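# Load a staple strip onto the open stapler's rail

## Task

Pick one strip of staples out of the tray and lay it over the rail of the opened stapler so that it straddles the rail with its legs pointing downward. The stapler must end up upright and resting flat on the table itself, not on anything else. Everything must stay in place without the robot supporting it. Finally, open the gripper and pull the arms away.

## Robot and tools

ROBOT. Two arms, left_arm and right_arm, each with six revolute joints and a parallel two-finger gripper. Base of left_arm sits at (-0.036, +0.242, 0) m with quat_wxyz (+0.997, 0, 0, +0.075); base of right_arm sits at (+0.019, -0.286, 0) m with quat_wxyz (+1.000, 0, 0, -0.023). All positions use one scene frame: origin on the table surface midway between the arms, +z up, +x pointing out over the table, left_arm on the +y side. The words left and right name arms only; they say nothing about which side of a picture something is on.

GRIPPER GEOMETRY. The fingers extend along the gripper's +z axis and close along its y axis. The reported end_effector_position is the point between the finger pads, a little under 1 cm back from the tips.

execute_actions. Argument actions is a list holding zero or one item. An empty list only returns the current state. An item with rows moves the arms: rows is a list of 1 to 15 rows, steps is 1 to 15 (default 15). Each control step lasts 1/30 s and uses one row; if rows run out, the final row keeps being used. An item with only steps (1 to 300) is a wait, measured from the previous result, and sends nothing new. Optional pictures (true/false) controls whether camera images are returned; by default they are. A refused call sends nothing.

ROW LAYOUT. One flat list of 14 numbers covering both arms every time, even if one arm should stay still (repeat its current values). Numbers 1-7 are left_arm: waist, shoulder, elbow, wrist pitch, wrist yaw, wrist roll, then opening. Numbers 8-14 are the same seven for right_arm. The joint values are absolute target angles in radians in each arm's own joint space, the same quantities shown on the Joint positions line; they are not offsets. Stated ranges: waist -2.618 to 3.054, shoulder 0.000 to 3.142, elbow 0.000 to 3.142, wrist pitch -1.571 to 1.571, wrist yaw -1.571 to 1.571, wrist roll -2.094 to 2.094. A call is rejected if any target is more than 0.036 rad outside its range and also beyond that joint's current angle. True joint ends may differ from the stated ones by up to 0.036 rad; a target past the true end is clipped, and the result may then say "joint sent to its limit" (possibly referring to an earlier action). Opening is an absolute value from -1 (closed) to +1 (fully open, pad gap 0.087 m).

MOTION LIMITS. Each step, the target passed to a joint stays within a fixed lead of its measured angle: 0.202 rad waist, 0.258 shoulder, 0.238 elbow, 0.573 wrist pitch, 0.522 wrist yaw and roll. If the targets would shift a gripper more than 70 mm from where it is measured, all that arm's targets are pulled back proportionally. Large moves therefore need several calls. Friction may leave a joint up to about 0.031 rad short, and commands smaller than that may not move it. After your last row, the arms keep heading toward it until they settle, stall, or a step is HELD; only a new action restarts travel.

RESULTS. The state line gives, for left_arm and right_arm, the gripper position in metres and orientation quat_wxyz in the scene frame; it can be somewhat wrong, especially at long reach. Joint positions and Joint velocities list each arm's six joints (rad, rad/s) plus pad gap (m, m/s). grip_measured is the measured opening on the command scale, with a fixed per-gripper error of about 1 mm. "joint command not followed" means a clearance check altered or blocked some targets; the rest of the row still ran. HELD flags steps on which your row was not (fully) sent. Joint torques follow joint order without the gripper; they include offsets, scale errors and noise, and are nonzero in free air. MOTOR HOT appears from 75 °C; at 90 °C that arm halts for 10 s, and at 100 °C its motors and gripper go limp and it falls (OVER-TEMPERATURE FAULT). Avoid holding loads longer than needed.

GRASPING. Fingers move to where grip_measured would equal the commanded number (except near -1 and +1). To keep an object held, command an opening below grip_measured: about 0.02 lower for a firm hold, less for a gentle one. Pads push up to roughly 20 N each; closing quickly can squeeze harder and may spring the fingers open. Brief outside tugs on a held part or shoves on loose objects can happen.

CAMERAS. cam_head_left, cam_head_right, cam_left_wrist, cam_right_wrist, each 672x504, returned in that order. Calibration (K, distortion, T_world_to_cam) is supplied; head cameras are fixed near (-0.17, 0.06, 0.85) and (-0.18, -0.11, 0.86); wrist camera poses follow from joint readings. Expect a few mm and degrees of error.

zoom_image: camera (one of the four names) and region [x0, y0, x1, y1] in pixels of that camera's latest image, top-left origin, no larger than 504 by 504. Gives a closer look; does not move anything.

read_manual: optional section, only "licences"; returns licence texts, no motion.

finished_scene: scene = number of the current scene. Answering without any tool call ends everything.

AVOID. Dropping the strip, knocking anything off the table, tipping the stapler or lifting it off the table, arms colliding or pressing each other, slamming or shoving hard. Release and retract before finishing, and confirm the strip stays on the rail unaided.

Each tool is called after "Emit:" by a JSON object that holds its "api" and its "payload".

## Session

Emit:
{"api": "execute_actions", "payload": {"actions": []}}

Scene clock: 0.00 s of 4800.00 s.
left_arm: end_effector_position=(+0.1136, +0.0392, +0.2153) grip_measured=+0.980 end_effector_quat_wxyz=(+0.595, -0.123, +0.721, -0.334) | right_arm: end_effector_position=(+0.1439, -0.6457, +0.1525) grip_measured=+1.000 end_effector_quat_wxyz=(+0.625, +0.758, +0.142, -0.117)
Joint positions: left_arm=[-1.76   0.562  0.409 -0.074 -1.259 -0.897  0.087] | right_arm=[-1.1    1.228  0.371  0.647  0.417  1.286  0.087]
Joint velocities: left_arm=[-0.002 -0.007  0.002 -0.022  0.051  0.007 -0.001] | right_arm=[ 0.002 -0.012 -0.012 -0.095  0.007  0.007  0.   ]
Joint torques (N m, as the arm reports them, + toward a larger angle): no reading
Motor temperatures (°C, as the motors report them): left_arm=[21 21 22 21 23 20] | right_arm=[22 21 22 26 21 23]
camera_calibration (this result's frames):
cam_left_wrist: T_world_to_cam=[[-0.243936, -0.748875, 0.616183, -0.0774924], [-0.889995, -0.0795233, -0.448982, 0.215653], [0.385233, -0.657922, -0.647096, 0.256646], [0, 0, 0, 1]] pos_world=[0.0741589, 0.12797, 0.310649]
cam_right_wrist: T_world_to_cam=[[-0.359163, 0.162303, -0.919054, 0.297581], [0.601626, 0.793102, -0.0950532, 0.458715], [0.713477, -0.587066, -0.382498, -0.281712], [0, 0, 0, 1]] pos_world=[0.0319007, -0.577489, 0.209341]

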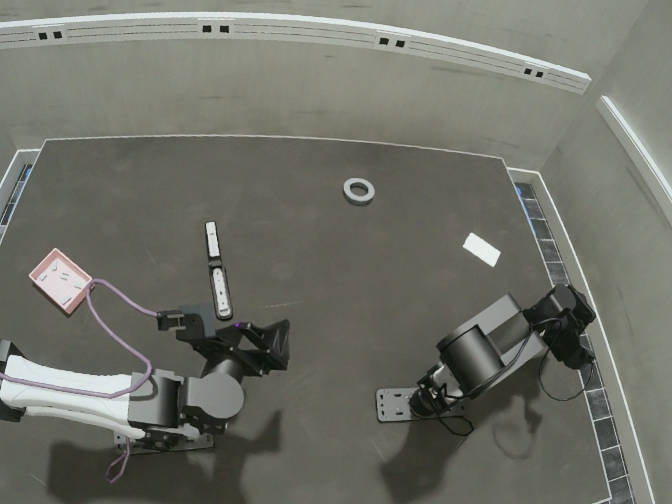

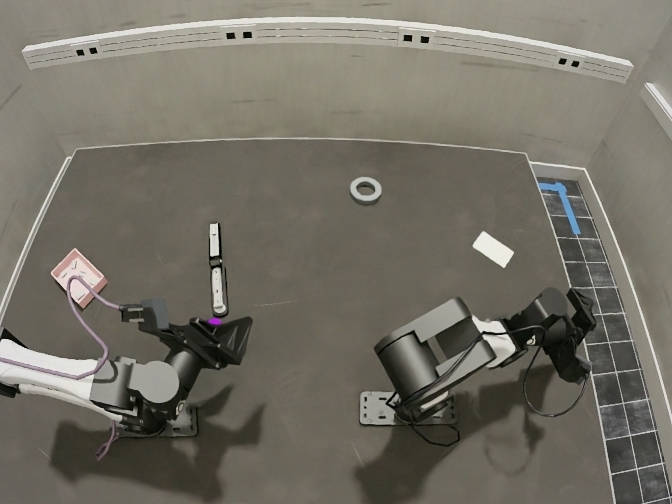

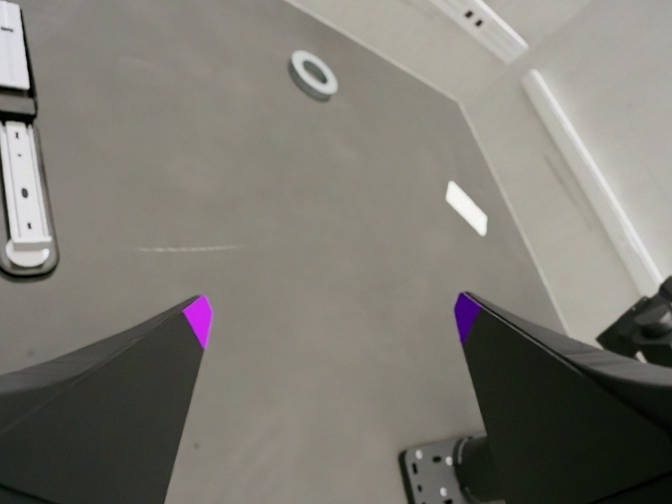

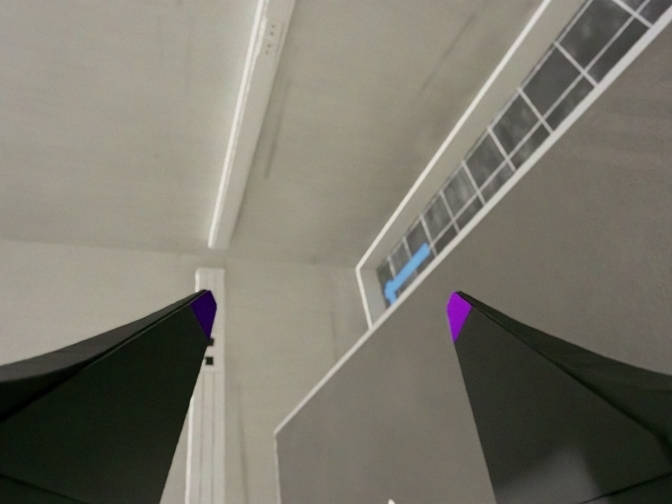

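Emit:
{"api": "zoom_image", "payload": {"camera": "cam_head_left", "region": [20,235,110,325]}}

Region (20, 235, 110, 325) of cam_head_left's 672x504 image, scaled by 5.600, with more detail than that image has.

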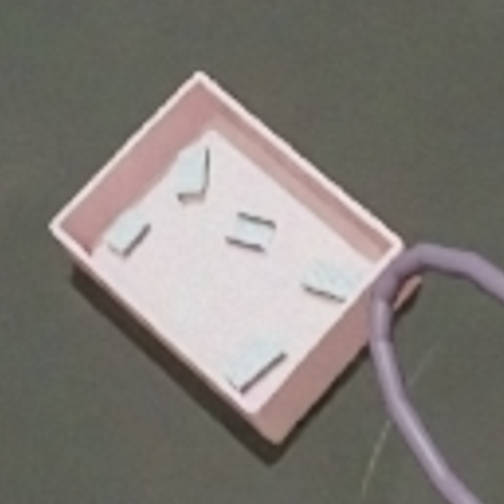

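Emit:
{"api": "execute_actions", "payload": {"actions": [{"rows":[[0.42,1.3,1.4,-1.3,0,1.6,-0.3,-1.1,1.228,0.371,0.647,0.417,1.286,1]]}], "pictures": false}}

Emit:
{"api": "execute_actions", "payload": {"actions": [{"steps":30}], "pictures": false}}

Emit:
{"api": "execute_actions", "payload": {"actions": [{"rows":[[0.42,1.97,1.7,-1.3,0,1.6,-0.3,-1.1,1.228,0.371,0.647,0.417,1.286,1]]}], "pictures": false}}

Emit:
{"api": "execute_actions", "payload": {"actions": [{"steps":25}]}}

Scene clock: 1.83 s of 4800.00 s.
left_arm: end_effector_position=(+0.2227, +0.1371, +0.2148) grip_measured=-0.300 end_effector_quat_wxyz=(+0.239, +0.505, +0.828, +0.056) | right_arm: end_effector_position=(+0.1439, -0.6457, +0.1525) grip_measured=+1.000 end_effector_quat_wxyz=(+0.625, +0.758, +0.142, -0.117)
Joint positions: left_arm=[-0.682  1.311  1.394 -1.167 -0.102  0.588  0.031] | right_arm=[-1.1    1.228  0.371  0.647  0.417  1.286  0.087]
Joint velocities: left_arm=[ 2.151 -0.105  0.125 -0.52   0.608  2.703  0.   ] | right_arm=[ 0.002 -0.012 -0.032 -0.037 -0.051  0.007  0.   ]
Joint torques (N m, as the arm reports them, + toward a larger angle): left_arm=[-0.71 -4.6   5.58  0.56  0.01  0.08] | right_arm=[ 0.27 -4.33  7.11  2.1   0.07  0.03]
Motor temperatures (°C, as the motors report them): left_arm=[21 21 22 22 23 20] | right_arm=[22 21 22 27 21 23]
Steps of this call (steps 1 to 40: nothing new was sent; steps 41 to 55: all 15 steps of this action). Readings (joint positions):
41: left_arm=[-1.720 0.595 0.455 -0.171 -1.183 -0.818] | right_arm=[-1.100 1.228 0.371 0.647 0.417 1.286]
42: left_arm=[-1.643 0.676 0.539 -0.285 -1.084 -0.717] | right_arm=[-1.100 1.228 0.371 0.647 0.417 1.286]
44: left_arm=[-1.493 0.856 0.721 -0.492 -0.884 -0.515] | right_arm=[-1.100 1.228 0.371 0.647 0.417 1.286]
48: left_arm=[-1.201 1.207 1.084 -0.892 -0.482 -0.113] | right_arm=[-1.100 1.228 0.371 0.647 0.417 1.286]
55: the state above

Scene clock: 2.83 s of 4800.00 s.
left_arm: end_effector_position=(+0.1789, +0.4312, +0.2180) grip_measured=-0.300 end_effector_quat_wxyz=(+0.084, +0.480, +0.857, +0.167) | right_arm: end_effector_position=(+0.1439, -0.6457, +0.1525) grip_measured=+1.000 end_effector_quat_wxyz=(+0.625, +0.758, +0.142, -0.117)
Joint positions: left_arm=[ 0.421  1.31   1.396 -1.282 -0.009  1.593  0.031] | right_arm=[-1.1    1.228  0.371  0.647  0.417  1.286  0.087]
Joint velocities: left_arm=[ 0.002 -0.017  0.002  0.007  0.007 -0.022 -0.001] | right_arm=[-0.007  0.002 -0.002 -0.037 -0.007  0.007  0.   ]
Joint torques (N m, as the arm reports them, + toward a larger angle): left_arm=[-0.47 -4.71  5.83  0.65  0.09  0.12] | right_arm=[ 0.27 -4.32  7.12  2.1   0.07  0.03]
Motor temperatures (°C, as the motors report them): left_arm=[21 22 22 22 23 20] | right_arm=[22 21 22 27 21 23]
Steps of this call (steps 1 to 30: the robot went on to your last target). Readings (joint positions):
1: left_arm=[-0.606 1.310 1.396 -1.185 -0.083 0.688] | right_arm=[-1.100 1.228 0.371 0.647 0.417 1.286]
2: left_arm=[-0.530 1.310 1.396 -1.201 -0.068 0.788] | right_arm=[-1.100 1.228 0.371 0.647 0.417 1.286]
4: left_arm=[-0.379 1.310 1.396 -1.228 -0.047 0.988] | right_arm=[-1.100 1.228 0.371 0.647 0.417 1.286]
8: left_arm=[-0.076 1.310 1.396 -1.252 -0.024 1.334] | right_arm=[-1.100 1.228 0.371 0.647 0.417 1.286]
30: the state above

Scene clock: 3.33 s of 4800.00 s.
left_arm: end_effector_position=(+0.2587, +0.4820, +0.0850) grip_measured=-0.300 end_effector_quat_wxyz=(-0.009, +0.491, +0.871, -0.010) | right_arm: end_effector_position=(+0.1439, -0.6457, +0.1525) grip_measured=+1.000 end_effector_quat_wxyz=(+0.625, +0.758, +0.142, -0.117)
Joint positions: left_arm=[ 0.421  2.005  1.69  -1.281 -0.007  1.597  0.031] | right_arm=[-1.1    1.228  0.371  0.647  0.417  1.286  0.087]
Joint velocities: left_arm=[-0.017 -0.188  0.002  0.007  0.037 -0.022  0.001] | right_arm=[-0.002 -0.012 -0.022 -0.037  0.007 -0.037  0.   ]
Joint torques (N m, as the arm reports them, + toward a larger angle): left_arm=[ -0.49 -11.48   5.87  -0.06   0.07   0.13] | right_arm=[ 0.27 -4.32  7.12  2.1   0.07  0.03]
Motor temperatures (°C, as the motors report them): left_arm=[21 22 22 22 23 20] | right_arm=[22 21 22 27 21 23]
Steps of this call (steps 1 to 15: all 15 steps of this action). Readings (joint positions):
1: left_arm=[0.421 1.345 1.443 -1.322 -0.009 1.595] | right_arm=[-1.100 1.228 0.371 0.647 0.417 1.286]
2: left_arm=[0.421 1.412 1.532 -1.347 -0.008 1.597] | right_arm=[-1.100 1.228 0.371 0.647 0.417 1.286]
4: left_arm=[0.421 1.556 1.666 -1.310 -0.007 1.597] | right_arm=[-1.100 1.228 0.371 0.647 0.417 1.286]
8: left_arm=[0.421 1.805 1.702 -1.276 -0.007 1.597] | right_arm=[-1.100 1.228 0.371 0.647 0.417 1.286]
15: the state above

Scene clock: 4.17 s of 4800.00 s.
left_arm: end_effector_position=(+0.2586, +0.4820, +0.0915) grip_measured=-0.300 end_effector_quat_wxyz=(-0.005, +0.491, +0.871, -0.003) | right_arm: end_effector_position=(+0.1439, -0.6457, +0.1525) grip_measured=+1.000 end_effector_quat_wxyz=(+0.625, +0.758, +0.142, -0.117)
Joint positions: left_arm=[ 0.421  1.987  1.69  -1.283 -0.007  1.597  0.031] | right_arm=[-1.1    1.228  0.371  0.647  0.417  1.286  0.087]
Joint velocities: left_arm=[-0.027 -0.017  0.007  0.051  0.066  0.007 -0.001] | right_arm=[ 0.007  0.002 -0.017 -0.037  0.022  0.037  0.   ]
Joint torques (N m, as the arm reports them, + toward a larger angle): left_arm=[ -0.49 -10.93   5.96  -0.01   0.07   0.13] | right_arm=[ 0.28 -4.33  7.13  2.1   0.07  0.03]
Motor temperatures (°C, as the motors report them): left_arm=[21 22 22 22 23 20] | right_arm=[22 21 22 27 21 23]
Steps of this call (steps 1 to 25: the robot went on to your last target). Readings (joint positions):
1: left_arm=[0.421 1.999 1.690 -1.282 -0.007 1.597] | right_arm=[-1.100 1.228 0.371 0.647 0.417 1.286]
2: left_arm=[0.421 1.994 1.690 -1.282 -0.007 1.597] | right_arm=[-1.100 1.228 0.371 0.647 0.417 1.286]
4: left_arm=[0.421 1.988 1.690 -1.283 -0.007 1.597] | right_arm=[-1.100 1.228 0.371 0.647 0.417 1.286]
8: left_arm=[0.421 1.987 1.690 -1.283 -0.007 1.597] | right_arm=[-1.100 1.228 0.371 0.647 0.417 1.286]
25: the state above
camera_calibration (this result's frames):
cam_left_wrist: T_world_to_cam=[[-0.863382, -0.503681, 0.029612, 0.461401], [-0.293785, 0.54957, 0.782089, -0.245691], [-0.410198, 0.666542, -0.622463, -0.0228426], [0, 0, 0, 1]] pos_world=[0.316815, 0.382649, 0.16427]
cam_right_wrist: T_world_to_cam=[[-0.359163, 0.162303, -0.919054, 0.297581], [0.601626, 0.793102, -0.0950532, 0.458715], [0.713477, -0.587066, -0.382498, -0.281712], [0, 0, 0, 1]] pos_world=[0.0319007, -0.577489, 0.209341]

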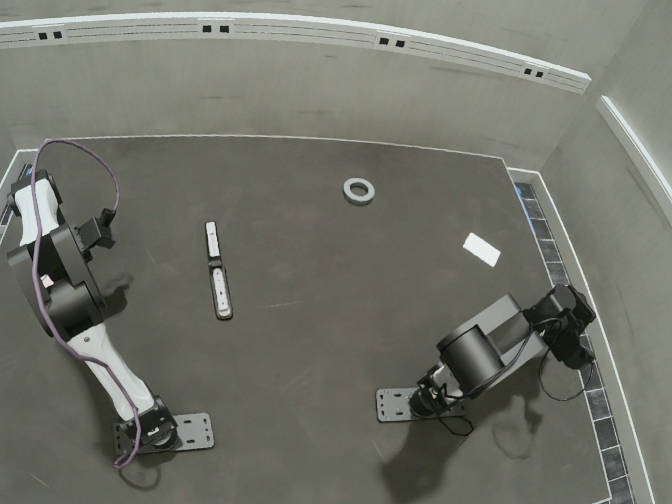

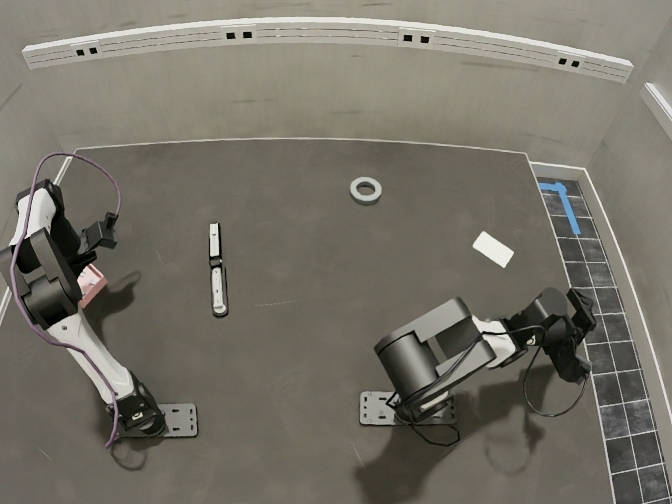

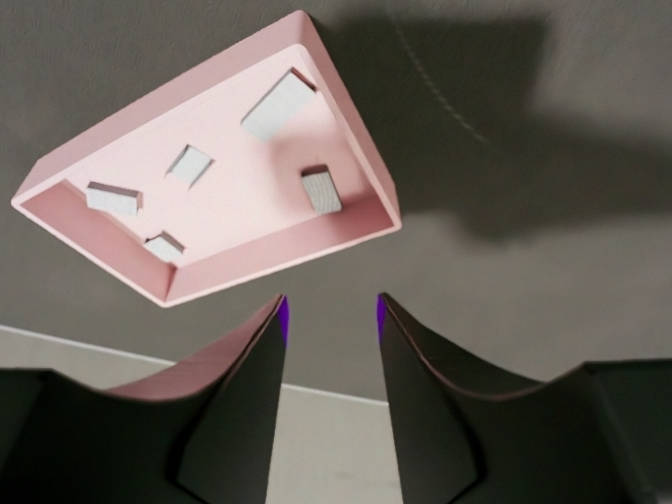

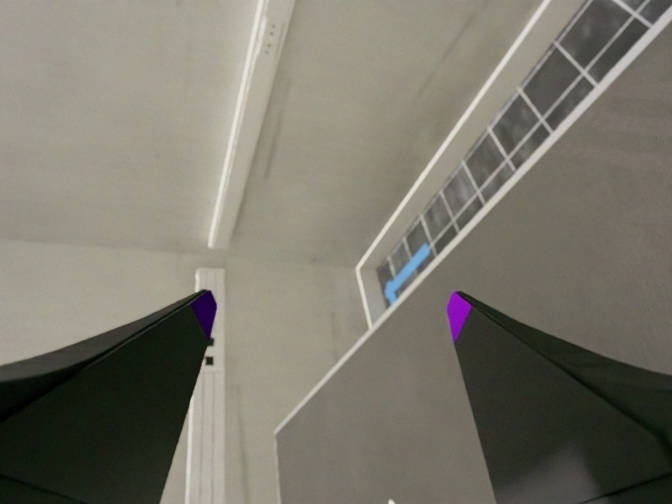

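Emit:
{"api": "execute_actions", "payload": {"actions": [{"rows":[[0.44,2.0,1.68,-1.25,0,1.55,-0.4,-1.1,1.228,0.371,0.647,0.417,1.286,1],[0.455,2.015,1.665,-1.22,0,1.5,-0.5,-1.1,1.228,0.371,0.647,0.417,1.286,1],[0.467,2.03,1.65,-1.19,0,1.43,-0.55,-1.1,1.228,0.371,0.647,0.417,1.286,1],[0.467,2.045,1.635,-1.165,0,1.43,-0.55,-1.1,1.228,0.371,0.647,0.417,1.286,1],[0.467,2.06,1.622,-1.142,0,1.43,-0.55,-1.1,1.228,0.371,0.647,0.417,1.286,1]]}], "pictures": false}}

Emit:
{"api": "execute_actions", "payload": {"actions": [{"steps":15}]}}

Scene clock: 6.27 s of 4800.00 s.
left_arm: end_effector_position=(+0.2514, +0.4962, +0.0529) grip_measured=-0.550 end_effector_quat_wxyz=(-0.006, +0.402, +0.915, -0.006) | right_arm: end_effector_position=(+0.1439, -0.6457, +0.1525) grip_measured=+1.000 end_effector_quat_wxyz=(+0.625, +0.758, +0.142, -0.117)
Joint positions: left_arm=[ 0.465  2.053  1.632 -1.166 -0.004  1.443  0.02 ] | right_arm=[-1.1    1.228  0.371  0.647  0.417  1.286  0.087]
Joint velocities: left_arm=[-0.002 -0.007 -0.002  0.022 -0.037 -0.051  0.002] | right_arm=[ 0.002 -0.012 -0.012  0.037 -0.007  0.007  0.   ]
Joint torques (N m, as the arm reports them, + toward a larger angle): left_arm=[-0.18 -9.62  4.35  0.26  0.05  0.04] | right_arm=[ 0.28 -4.32  7.12  2.1   0.07  0.03]
Motor temperatures (°C, as the motors report them): left_arm=[21 22 23 22 23 20] | right_arm=[22 21 22 28 21 23]
Steps of this call (steps 1 to 15: the robot went on to your last target; steps 16 to 48: nothing new was sent; steps 49 to 63: all 15 steps of this action). Readings (joint positions):
49: left_arm=[0.422 1.987 1.690 -1.282 -0.007 1.590] | right_arm=[-1.100 1.228 0.371 0.647 0.417 1.286]
50: left_arm=[0.425 1.987 1.688 -1.276 -0.006 1.575] | right_arm=[-1.100 1.228 0.371 0.647 0.417 1.286]
52: left_arm=[0.440 1.990 1.677 -1.248 -0.004 1.527] | right_arm=[-1.100 1.228 0.371 0.647 0.417 1.286]
56: left_arm=[0.464 2.032 1.643 -1.192 -0.004 1.472] | right_arm=[-1.100 1.228 0.371 0.647 0.417 1.286]
63: the state above

Scene clock: 6.77 s of 4800.00 s.
left_arm: end_effector_position=(+0.2526, +0.4969, +0.0528) grip_measured=-0.550 end_effector_quat_wxyz=(-0.004, +0.399, +0.917, -0.003) | right_arm: end_effector_position=(+0.1439, -0.6457, +0.1525) grip_measured=+1.000 end_effector_quat_wxyz=(+0.625, +0.758, +0.142, -0.117)
Joint positions: left_arm=[ 0.465  2.053  1.632 -1.159 -0.004  1.435  0.02 ] | right_arm=[-1.1    1.228  0.371  0.647  0.417  1.286  0.087]
Joint velocities: left_arm=[-0.002 -0.002 -0.007 -0.022  0.051 -0.051 -0.001] | right_arm=[-0.002 -0.002 -0.017 -0.037 -0.066  0.007  0.   ]
Joint torques (N m, as the arm reports them, + toward a larger angle): left_arm=[-0.19 -9.69  4.41  0.29  0.05  0.05] | right_arm=[ 0.27 -4.31  7.12  2.09  0.07  0.03]
Motor temperatures (°C, as the motors report them): left_arm=[21 23 23 22 23 20] | right_arm=[22 21 22 28 21 23]
Steps of this call (steps 1 to 15: the robot went on to your last target). Readings (joint positions):
1: left_arm=[0.465 2.053 1.632 -1.164 -0.004 1.441] | right_arm=[-1.100 1.228 0.371 0.647 0.417 1.286]
2: left_arm=[0.465 2.053 1.632 -1.163 -0.004 1.440] | right_arm=[-1.100 1.228 0.371 0.647 0.417 1.286]
4: left_arm=[0.465 2.053 1.632 -1.161 -0.004 1.438] | right_arm=[-1.100 1.228 0.371 0.647 0.417 1.286]
8: left_arm=[0.465 2.053 1.632 -1.160 -0.004 1.437] | right_arm=[-1.100 1.228 0.371 0.647 0.417 1.286]
15: the state above
All arms were judged still, so your last target was given up. Only a new action makes them travel on or press farther. Fingers that are still opening or closing keep moving.
camera_calibration (this result's frames):
cam_left_wrist: T_world_to_cam=[[-0.742896, -0.668788, 0.0287739, 0.516606], [-0.400367, 0.478358, 0.781589, -0.163049], [-0.536482, 0.569119, -0.62313, 0.0209742], [0, 0, 0, 1]] pos_world=[0.329757, 0.411558, 0.125642]
cam_right_wrist: T_world_to_cam=[[-0.359163, 0.162303, -0.919054, 0.297581], [0.601626, 0.793102, -0.0950532, 0.458715], [0.713477, -0.587066, -0.382498, -0.281712], [0, 0, 0, 1]] pos_world=[0.0319007, -0.577489, 0.209341]

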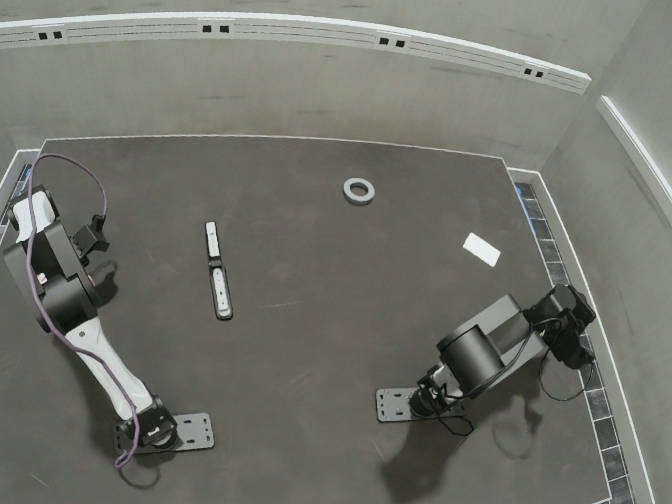

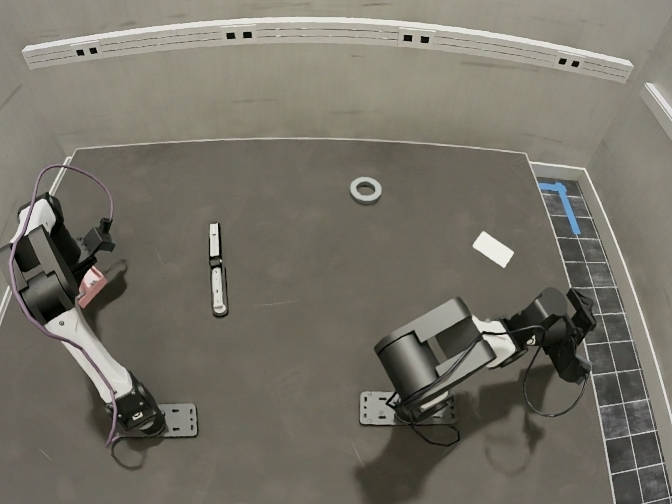

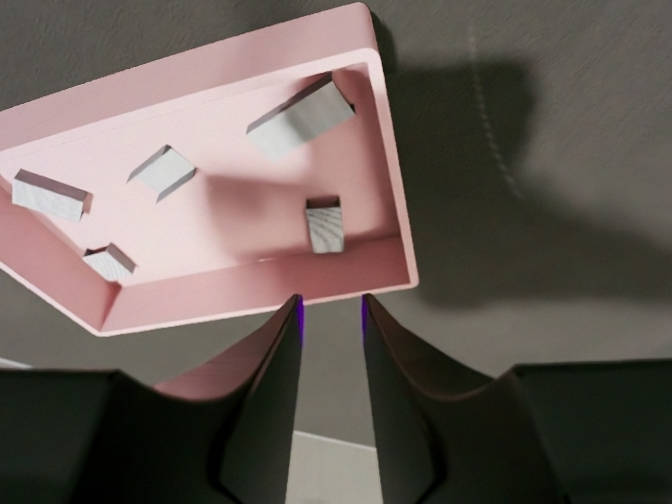

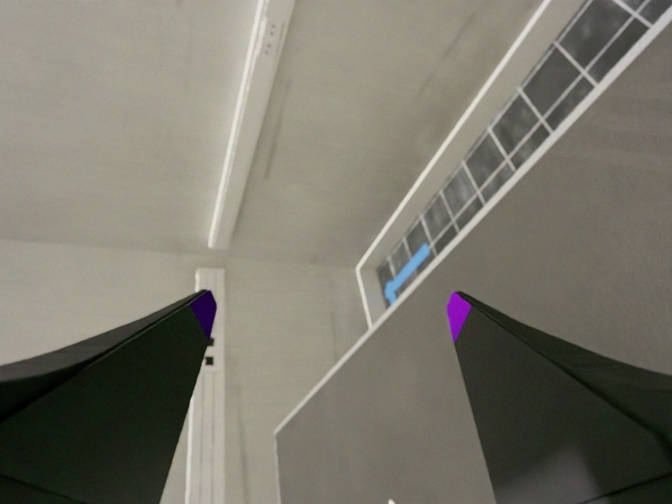

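Emit:
{"api": "execute_actions", "payload": {"actions": [{"rows":[[0.443,2.06,1.63,-1.13,0,1.374,-0.55,-1.1,1.228,0.371,0.647,0.417,1.286,1],[0.443,2.06,1.63,-1.13,0,1.374,-0.55,-1.1,1.228,0.371,0.647,0.417,1.286,1],[0.443,2.06,1.63,-1.13,0,1.374,-0.55,-1.1,1.228,0.371,0.647,0.417,1.286,1],[0.443,2.07,1.62,-1.12,0,1.374,-0.55,-1.1,1.228,0.371,0.647,0.417,1.286,1],[0.443,2.08,1.61,-1.1,0,1.374,-0.55,-1.1,1.228,0.371,0.647,0.417,1.286,1],[0.443,2.09,1.6,-1.09,0,1.374,-0.55,-1.1,1.228,0.371,0.647,0.417,1.286,1],[0.443,2.096,1.59,-1.078,0,1.374,-0.55,-1.1,1.228,0.371,0.647,0.417,1.286,1]]}], "pictures": false}}

Emit:
{"api": "execute_actions", "payload": {"actions": [{"steps":12}]}}

Scene clock: 8.73 s of 4800.00 s.
left_arm: end_effector_position=(+0.2583, +0.4933, +0.0359) grip_measured=-0.550 end_effector_quat_wxyz=(-0.003, +0.381, +0.925, -0.001) | right_arm: end_effector_position=(+0.1439, -0.6457, +0.1525) grip_measured=+1.000 end_effector_quat_wxyz=(+0.625, +0.758, +0.142, -0.117)
Joint positions: left_arm=[ 0.45   2.08   1.604 -1.101 -0.004  1.381  0.02 ] | right_arm=[-1.1    1.228  0.371  0.647  0.417  1.286  0.087]
Joint velocities: left_arm=[-0.007 -0.017 -0.007  0.007  0.022  0.066 -0.   ] | right_arm=[ 0.007 -0.012  0.017  0.066  0.007 -0.007  0.   ]
Joint torques (N m, as the arm reports them, + toward a larger angle): left_arm=[-1.   -9.1   4.08  0.31  0.05  0.05] | right_arm=[ 0.27 -4.33  7.11  2.1   0.07  0.03]
Motor temperatures (°C, as the motors report them): left_arm=[21 23 23 22 23 20] | right_arm=[22 21 23 28 21 23]
Steps of this call (steps 1 to 44: nothing new was sent; steps 45 to 59: all 15 steps of this action). Readings (joint positions):
45: left_arm=[0.464 2.053 1.632 -1.158 -0.004 1.426] | right_arm=[-1.100 1.228 0.371 0.647 0.417 1.286]
46: left_arm=[0.462 2.053 1.632 -1.156 -0.004 1.417] | right_arm=[-1.100 1.228 0.371 0.647 0.417 1.286]
48: left_arm=[0.455 2.053 1.632 -1.151 -0.004 1.403] | right_arm=[-1.100 1.228 0.371 0.647 0.417 1.286]
52: left_arm=[0.450 2.058 1.619 -1.120 -0.004 1.389] | right_arm=[-1.100 1.228 0.371 0.647 0.417 1.286]
59: the state above

Scene clock: 9.13 s of 4800.00 s.
left_arm: end_effector_position=(+0.2596, +0.4942, +0.0359) grip_measured=-0.550 end_effector_quat_wxyz=(-0.002, +0.380, +0.925, +0.001) | right_arm: end_effector_position=(+0.1439, -0.6457, +0.1525) grip_measured=+1.000 end_effector_quat_wxyz=(+0.625, +0.758, +0.142, -0.117)
Joint positions: left_arm=[ 0.45   2.08   1.604 -1.095 -0.004  1.379  0.02 ] | right_arm=[-1.1    1.228  0.371  0.647  0.417  1.286  0.087]
Joint velocities: left_arm=[-0.002  0.002 -0.002  0.037  0.007  0.007 -0.001] | right_arm=[-0.002 -0.017  0.002 -0.022  0.007 -0.037  0.   ]
Joint torques (N m, as the arm reports them, + toward a larger angle): left_arm=[-0.99 -9.19  4.07  0.31  0.05  0.04] | right_arm=[ 0.27 -4.31  7.13  2.1   0.07  0.03]
Motor temperatures (°C, as the motors report them): left_arm=[21 23 23 22 23 20] | right_arm=[22 21 23 28 21 23]
Steps of this call (steps 1 to 12: the robot went on to your last target). Readings (joint positions):
1: left_arm=[0.450 2.080 1.604 -1.100 -0.004 1.381] | right_arm=[-1.100 1.228 0.371 0.647 0.417 1.286]
2: left_arm=[0.450 2.080 1.604 -1.099 -0.004 1.380] | right_arm=[-1.100 1.228 0.371 0.647 0.417 1.286]
4: left_arm=[0.450 2.080 1.604 -1.097 -0.004 1.380] | right_arm=[-1.100 1.228 0.371 0.647 0.417 1.286]
8: left_arm=[0.450 2.080 1.604 -1.096 -0.004 1.380] | right_arm=[-1.100 1.228 0.371 0.647 0.417 1.286]
12: the state above
camera_calibration (this result's frames):
cam_left_wrist: T_world_to_cam=[[-0.715172, -0.698688, 0.0190737, 0.52836], [-0.42562, 0.456983, 0.781034, -0.128568], [-0.554416, 0.550456, -0.624197, 0.0296555], [0, 0, 0, 1]] pos_world=[0.339589, 0.411588, 0.108849]
cam_right_wrist: T_world_to_cam=[[-0.359163, 0.162303, -0.919054, 0.297581], [0.601626, 0.793102, -0.0950532, 0.458715], [0.713477, -0.587066, -0.382498, -0.281712], [0, 0, 0, 1]] pos_world=[0.0319007, -0.577489, 0.209341]

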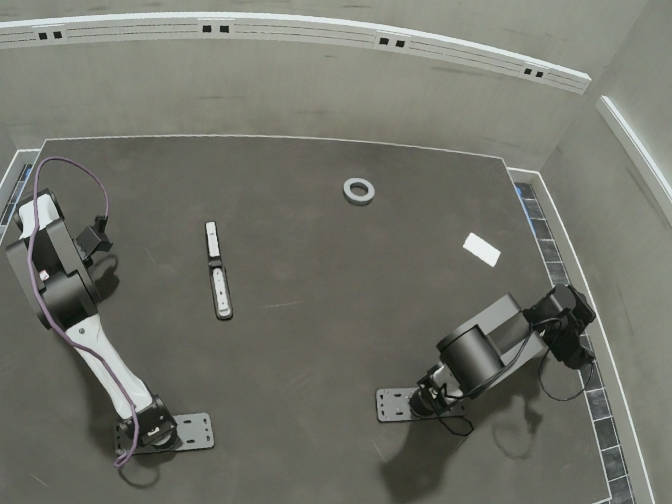

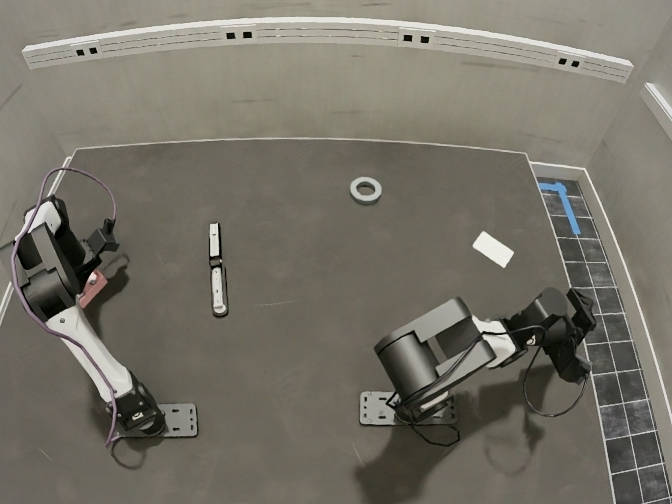

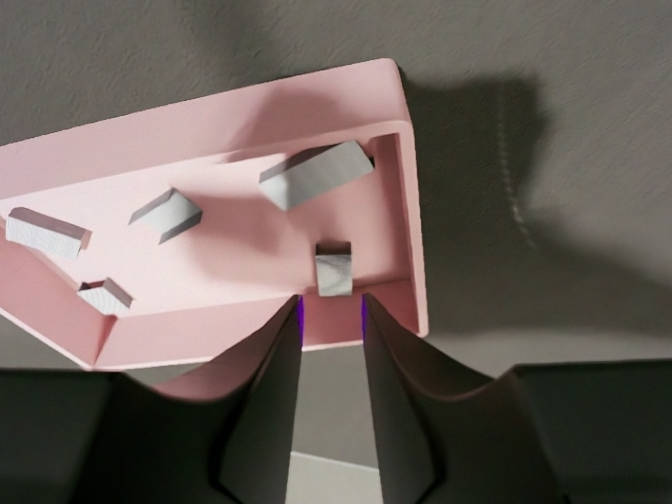

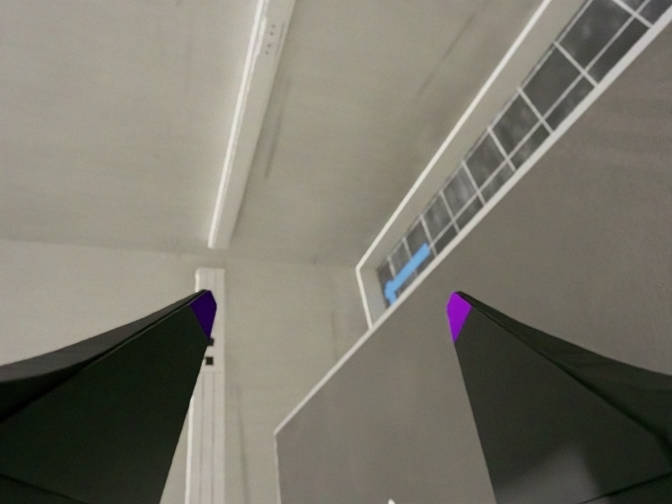

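Emit:
{"api": "execute_actions", "payload": {"actions": [{"rows":[[0.436,2.096,1.52,-1.01,0,1.374,-0.58,-1.1,1.228,0.371,0.647,0.417,1.286,1]],"steps":15}]}}

Scene clock: 12.10 s of 4800.00 s.
left_arm: end_effector_position=(+0.2571, +0.4904, +0.0192) grip_measured=-0.580 end_effector_quat_wxyz=(-0.004, +0.383, +0.924, +0.003) | right_arm: end_effector_position=(+0.1439, -0.6457, +0.1525) grip_measured=+1.000 end_effector_quat_wxyz=(+0.625, +0.758, +0.142, -0.117)
Joint positions: left_arm=[ 0.442  2.081  1.537 -1.027 -0.01   1.379  0.018] | right_arm=[-1.1    1.228  0.371  0.647  0.417  1.286  0.087]
Joint velocities: left_arm=[-0.007 -0.012 -0.022  0.022 -0.022 -0.11   0.   ] | right_arm=[ 0.007 -0.002  0.002  0.007  0.022  0.081  0.   ]
Joint torques (N m, as the arm reports them, + toward a larger angle): left_arm=[-0.95 -9.2   3.78  0.3   0.08  0.05] | right_arm=[ 0.28 -4.33  7.11  2.1   0.07  0.03]
Motor temperatures (°C, as the motors report them): left_arm=[21 24 23 22 23 20] | right_arm=[22 22 23 29 21 23]
Steps of this call (steps 1 to 15: the robot went on to your last target; steps 16 to 74: nothing new was sent; steps 75 to 89: all 15 steps of this action). Readings (joint positions):
75: left_arm=[0.449 2.079 1.592 -1.080 -0.004 1.379] | right_arm=[-1.100 1.228 0.371 0.647 0.417 1.286]
76: left_arm=[0.448 2.079 1.576 -1.064 -0.004 1.379] | right_arm=[-1.100 1.228 0.371 0.647 0.417 1.286]
78: left_arm=[0.446 2.081 1.545 -1.051 -0.005 1.379] | right_arm=[-1.100 1.228 0.371 0.647 0.417 1.286]
82: left_arm=[0.442 2.081 1.543 -1.040 -0.013 1.379] | right_arm=[-1.100 1.228 0.371 0.647 0.417 1.286]
89: the state above
camera_calibration (this result's frames):
cam_left_wrist: T_world_to_cam=[[-0.719616, -0.694117, 0.018825, 0.523156], [-0.419653, 0.456349, 0.784625, -0.116162], [-0.553213, 0.556729, -0.619685, 0.0165392], [0, 0, 0, 1]] pos_world=[0.336873, 0.406934, 0.0915446]
cam_right_wrist: T_world_to_cam=[[-0.359163, 0.162303, -0.919054, 0.297581], [0.601626, 0.793102, -0.0950532, 0.458715], [0.713477, -0.587066, -0.382498, -0.281712], [0, 0, 0, 1]] pos_world=[0.0319007, -0.577489, 0.209341]

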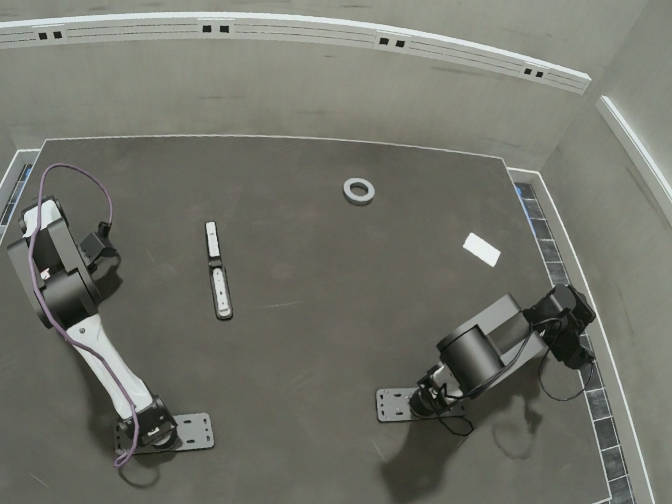

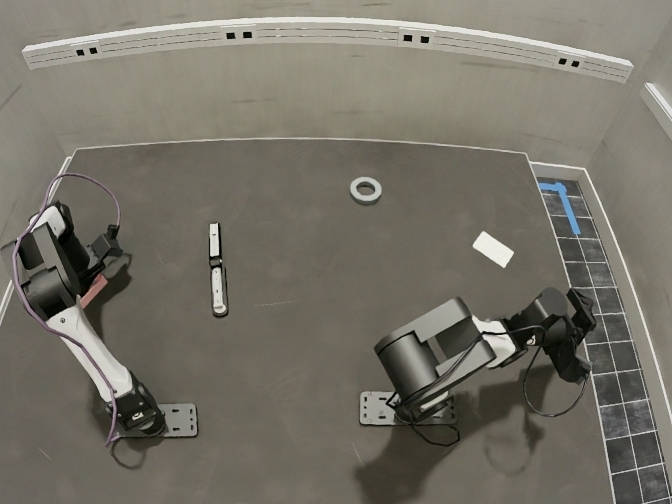

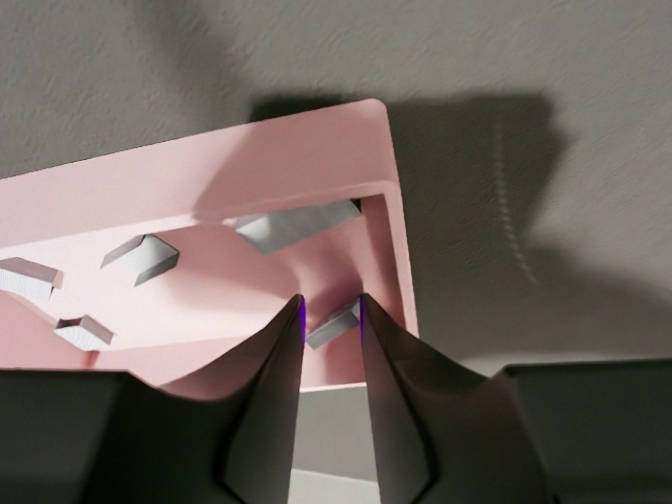

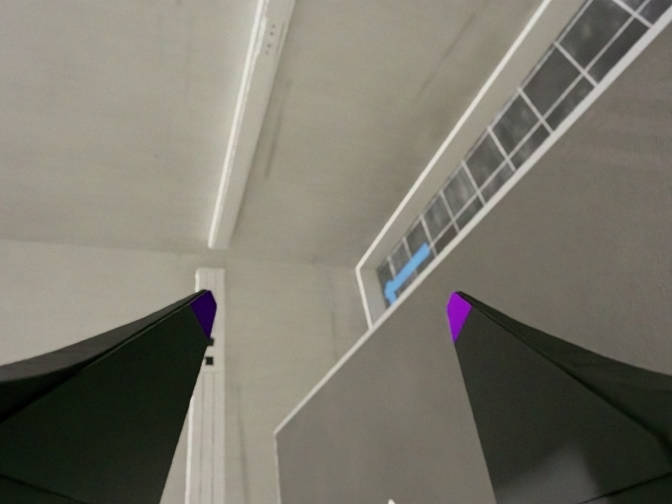

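Emit:
{"api": "execute_actions", "payload": {"actions": [{"rows":[[0.436,2.08,1.62,-1.12,0,1.374,-0.58,-1.1,1.228,0.371,0.647,0.417,1.286,1],[0.436,2.08,1.66,-1.16,0,1.374,-0.58,-1.1,1.228,0.371,0.647,0.417,1.286,1],[0.436,2.08,1.74,-1.24,0,1.374,-0.58,-1.1,1.228,0.371,0.647,0.417,1.286,1]],"steps":15}]}}

Emit:
{"api": "zoom_image", "payload": {"camera": "cam_left_wrist", "region": [100,120,500,420]}}

Scene clock: 13.10 s of 4800.00 s.
left_arm: end_effector_position=(+0.2688, +0.4976, +0.0698) grip_measured=-0.580 end_effector_quat_wxyz=(+0.002, +0.383, +0.924, +0.009) | right_arm: end_effector_position=(+0.1439, -0.6457, +0.1525) grip_measured=+1.000 end_effector_quat_wxyz=(+0.625, +0.758, +0.142, -0.117)
Joint positions: left_arm=[ 0.442  2.077  1.736 -1.213 -0.007  1.378  0.018] | right_arm=[-1.1    1.228  0.371  0.647  0.417  1.286  0.087]
Joint velocities: left_arm=[ 0.007  0.007 -0.012 -0.081 -0.007 -0.007 -0.   ] | right_arm=[-0.007  0.002 -0.017 -0.022 -0.066  0.051  0.   ]
Joint torques (N m, as the arm reports them, + toward a larger angle): left_arm=[ -1.   -10.26   5.64   0.08   0.08   0.06] | right_arm=[ 0.28 -4.31  7.12  2.09  0.07  0.03]
Motor temperatures (°C, as the motors report them): left_arm=[21 24 23 22 23 20] | right_arm=[22 22 23 29 21 23]
Steps of this call (steps 1 to 15: the robot went on to your last target; steps 16 to 30: all 15 steps of this action). Readings (joint positions):
16: left_arm=[0.442 2.083 1.549 -1.043 -0.009 1.379] | right_arm=[-1.100 1.228 0.371 0.647 0.417 1.286]
17: left_arm=[0.442 2.086 1.574 -1.069 -0.009 1.379] | right_arm=[-1.100 1.228 0.371 0.647 0.417 1.286]
19: left_arm=[0.442 2.090 1.659 -1.132 -0.009 1.379] | right_arm=[-1.100 1.228 0.371 0.647 0.417 1.286]
23: left_arm=[0.442 2.077 1.735 -1.166 -0.008 1.378] | right_arm=[-1.100 1.228 0.371 0.647 0.417 1.286]
30: the state above
camera_calibration (this result's frames):
cam_left_wrist: T_world_to_cam=[[-0.719534, -0.694455, 0.00163464, 0.536955], [-0.432633, 0.450096, 0.78118, -0.14747], [-0.54323, 0.561378, -0.624304, 0.0456267], [0, 0, 0, 1]] pos_world=[0.347343, 0.413653, 0.142807]
cam_right_wrist: T_world_to_cam=[[-0.359163, 0.162303, -0.919054, 0.297581], [0.601626, 0.793102, -0.0950532, 0.458715], [0.713477, -0.587066, -0.382498, -0.281712], [0, 0, 0, 1]] pos_world=[0.0319007, -0.577489, 0.209341]

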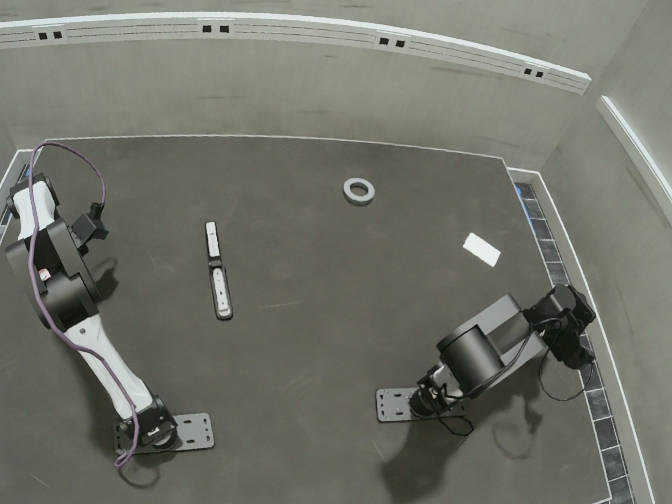

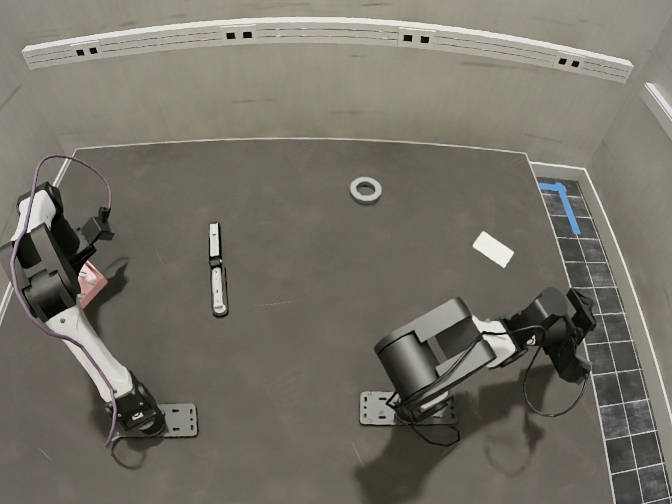

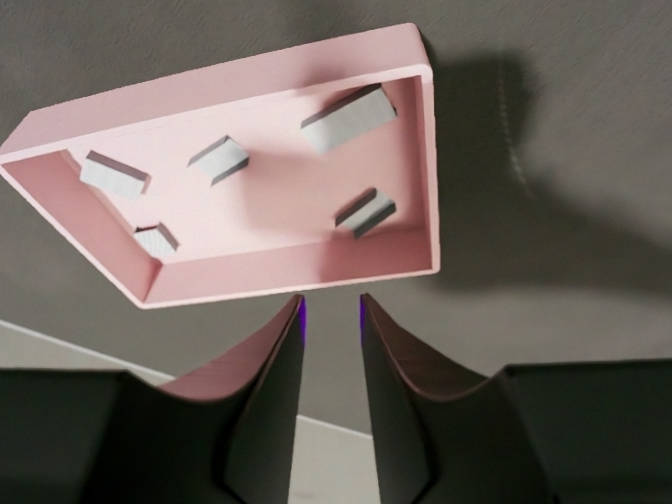

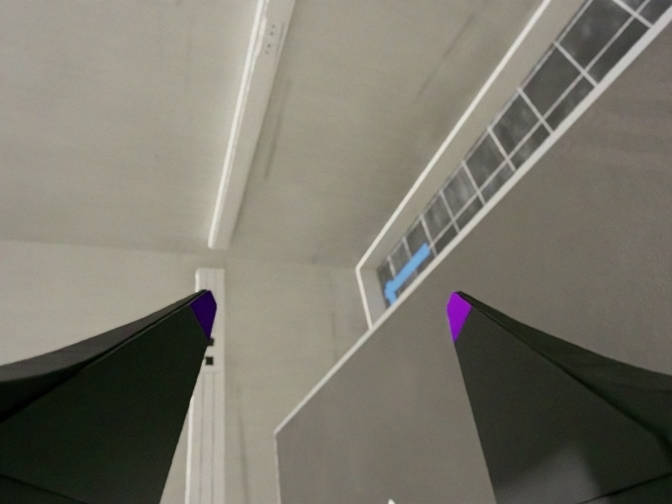

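Region (100, 120, 500, 420) of cam_left_wrist's 672x504 image, scaled by 1.260, with more detail than that image has; it fills the top 378 rows of this view, and the rest is white.

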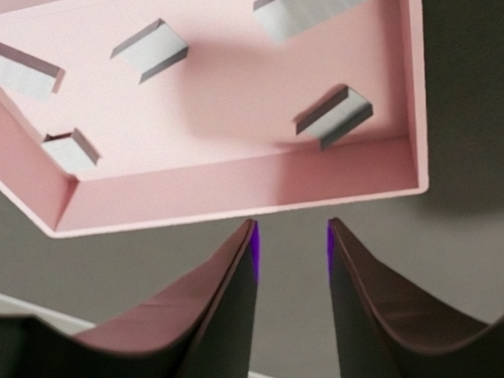

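Emit:
{"api": "zoom_image", "payload": {"camera": "cam_left_wrist", "region": [60,60,420,280]}}

Region (60, 60, 420, 280) of cam_left_wrist's 672x504 image, scaled by 1.400, with more detail than that image has.

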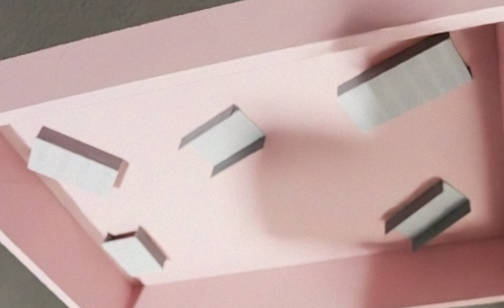

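Emit:
{"api": "execute_actions", "payload": {"actions": [{"rows":[[0.46,2.09,1.8,-1.25,0,1.0,-0.58,-1.1,1.228,0.371,0.647,0.417,1.286,1],[0.48,2.11,1.85,-1.27,0,0.6,-0.58,-1.1,1.228,0.371,0.647,0.417,1.286,1],[0.5,2.13,1.88,-1.28,0,0.2,-0.58,-1.1,1.228,0.371,0.647,0.417,1.286,1],[0.52,2.15,1.9,-1.28,0,-0.2,-0.58,-1.1,1.228,0.371,0.647,0.417,1.286,1],[0.541,2.17,1.905,-1.28,0,-0.626,-0.58,-1.1,1.228,0.371,0.647,0.417,1.286,1],[0.541,2.19,1.905,-1.28,0,-0.626,-0.58,-1.1,1.228,0.371,0.647,0.417,1.286,1],[0.541,2.22,1.905,-1.28,0,-0.626,-0.58,-1.1,1.228,0.371,0.647,0.417,1.286,1]],"steps":15}], "pictures": false}}

Emit:
{"api": "execute_actions", "payload": {"actions": [{"steps":15}]}}

Scene clock: 16.27 s of 4800.00 s.
left_arm: end_effector_position=(+0.2630, +0.4885, +0.0567) grip_measured=-0.580 end_effector_quat_wxyz=(-0.003, -0.378, +0.926, +0.000) | right_arm: end_effector_position=(+0.1439, -0.6457, +0.1525) grip_measured=+1.000 end_effector_quat_wxyz=(+0.625, +0.758, +0.142, -0.117)
Joint positions: left_arm=[ 0.548  2.215  1.901 -1.262 -0.002 -0.077  0.018] | right_arm=[-1.1    1.228  0.371  0.647  0.417  1.286  0.087]
Joint velocities: left_arm=[ 0.002  0.002 -0.002 -0.037  0.007 -2.806  0.   ] | right_arm=[-0.002 -0.002 -0.012 -0.037 -0.051 -0.022  0.   ]
Joint torques (N m, as the arm reports them, + toward a larger angle): left_arm=[ -0.99 -11.23   5.55   0.11  -0.03   0.09] | right_arm=[ 0.28 -4.33  7.12  2.1   0.07  0.03]
Motor temperatures (°C, as the motors report them): left_arm=[21 25 23 22 23 20] | right_arm=[22 22 23 30 21 23]
Steps of this call (steps 1 to 30: the robot went on to your last target; steps 31 to 80: nothing new was sent; steps 81 to 95: all 15 steps of this action). Readings (joint positions):
81: left_arm=[0.443 2.078 1.745 -1.231 -0.007 1.319] | right_arm=[-1.100 1.228 0.371 0.647 0.417 1.286]
82: left_arm=[0.446 2.085 1.767 -1.245 -0.007 1.224] | right_arm=[-1.100 1.228 0.371 0.647 0.417 1.286]
84: left_arm=[0.464 2.106 1.835 -1.257 -0.003 1.025] | right_arm=[-1.100 1.228 0.371 0.647 0.417 1.286]
88: left_arm=[0.532 2.150 1.901 -1.257 -0.001 0.624] | right_arm=[-1.100 1.228 0.371 0.647 0.417 1.286]
95: the state above

Scene clock: 16.77 s of 4800.00 s.
left_arm: end_effector_position=(+0.2812, +0.4772, +0.0567) grip_measured=-0.580 end_effector_quat_wxyz=(-0.004, -0.605, +0.796, +0.001) | right_arm: end_effector_position=(+0.1439, -0.6457, +0.1525) grip_measured=+1.000 end_effector_quat_wxyz=(+0.625, +0.758, +0.142, -0.117)
Joint positions: left_arm=[ 0.548  2.215  1.901 -1.264 -0.002 -0.602  0.018] | right_arm=[-1.1    1.228  0.371  0.647  0.417  1.286  0.087]
Joint velocities: left_arm=[ 0.012  0.007 -0.002 -0.022 -0.022 -0.183 -0.001] | right_arm=[ 0.007 -0.007 -0.027 -0.051 -0.007  0.007  0.   ]
Joint torques (N m, as the arm reports them, + toward a larger angle): left_arm=[ -1.03 -11.19   5.59   0.07  -0.07   0.05] | right_arm=[ 0.26 -4.31  7.13  2.09  0.07  0.03]
Motor temperatures (°C, as the motors report them): left_arm=[21 25 23 22 23 20] | right_arm=[22 22 23 30 21 23]
Steps of this call (steps 1 to 15: the robot went on to your last target). Readings (joint positions):
1: left_arm=[0.548 2.215 1.901 -1.263 -0.002 -0.177] | right_arm=[-1.100 1.228 0.371 0.647 0.417 1.286]
2: left_arm=[0.548 2.215 1.901 -1.263 -0.002 -0.265] | right_arm=[-1.100 1.228 0.371 0.647 0.417 1.286]
4: left_arm=[0.548 2.215 1.901 -1.264 -0.002 -0.394] | right_arm=[-1.100 1.228 0.371 0.647 0.417 1.286]
8: left_arm=[0.548 2.215 1.901 -1.264 -0.002 -0.528] | right_arm=[-1.100 1.228 0.371 0.647 0.417 1.286]
15: the state above
camera_calibration (this result's frames):
cam_left_wrist: T_world_to_cam=[[0.958481, -0.284785, 0.0145206, -0.136356], [-0.188502, -0.594576, 0.781631, 0.307233], [-0.213963, -0.751916, -0.623572, 0.589727], [0, 0, 0, 1]] pos_world=[0.314789, 0.587266, 0.129575]
cam_right_wrist: T_world_to_cam=[[-0.359163, 0.162303, -0.919054, 0.297581], [0.601626, 0.793102, -0.0950532, 0.458715], [0.713477, -0.587066, -0.382498, -0.281712], [0, 0, 0, 1]] pos_world=[0.0319007, -0.577489, 0.209341]

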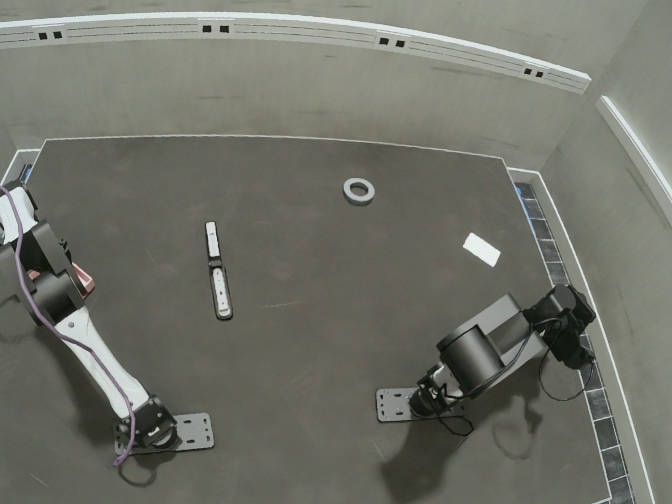

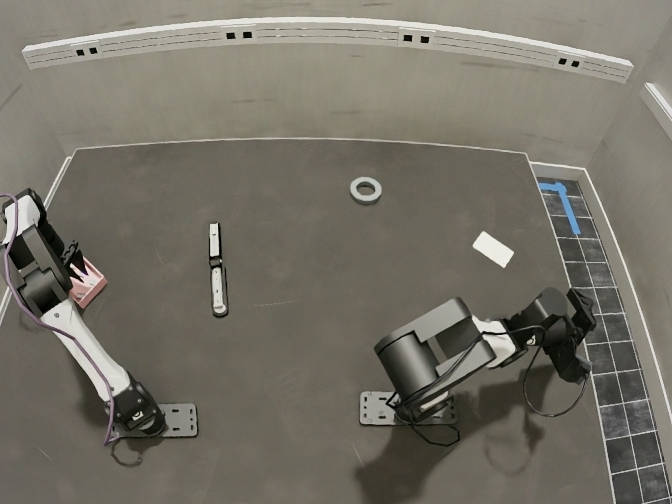

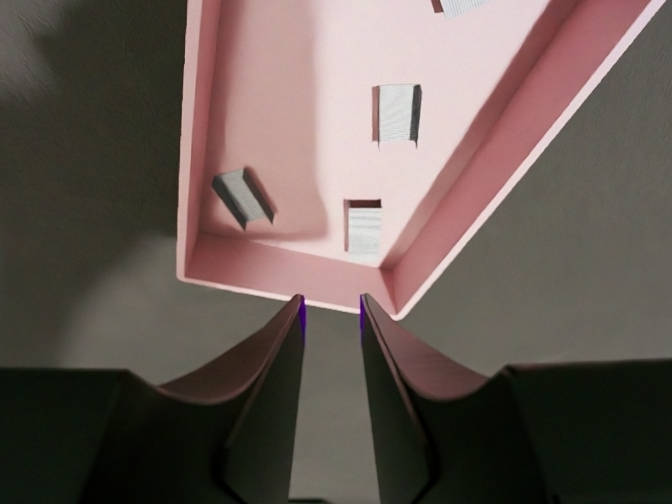

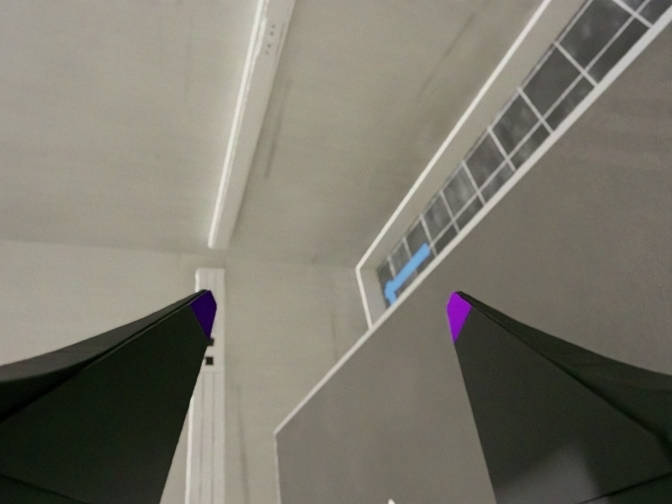

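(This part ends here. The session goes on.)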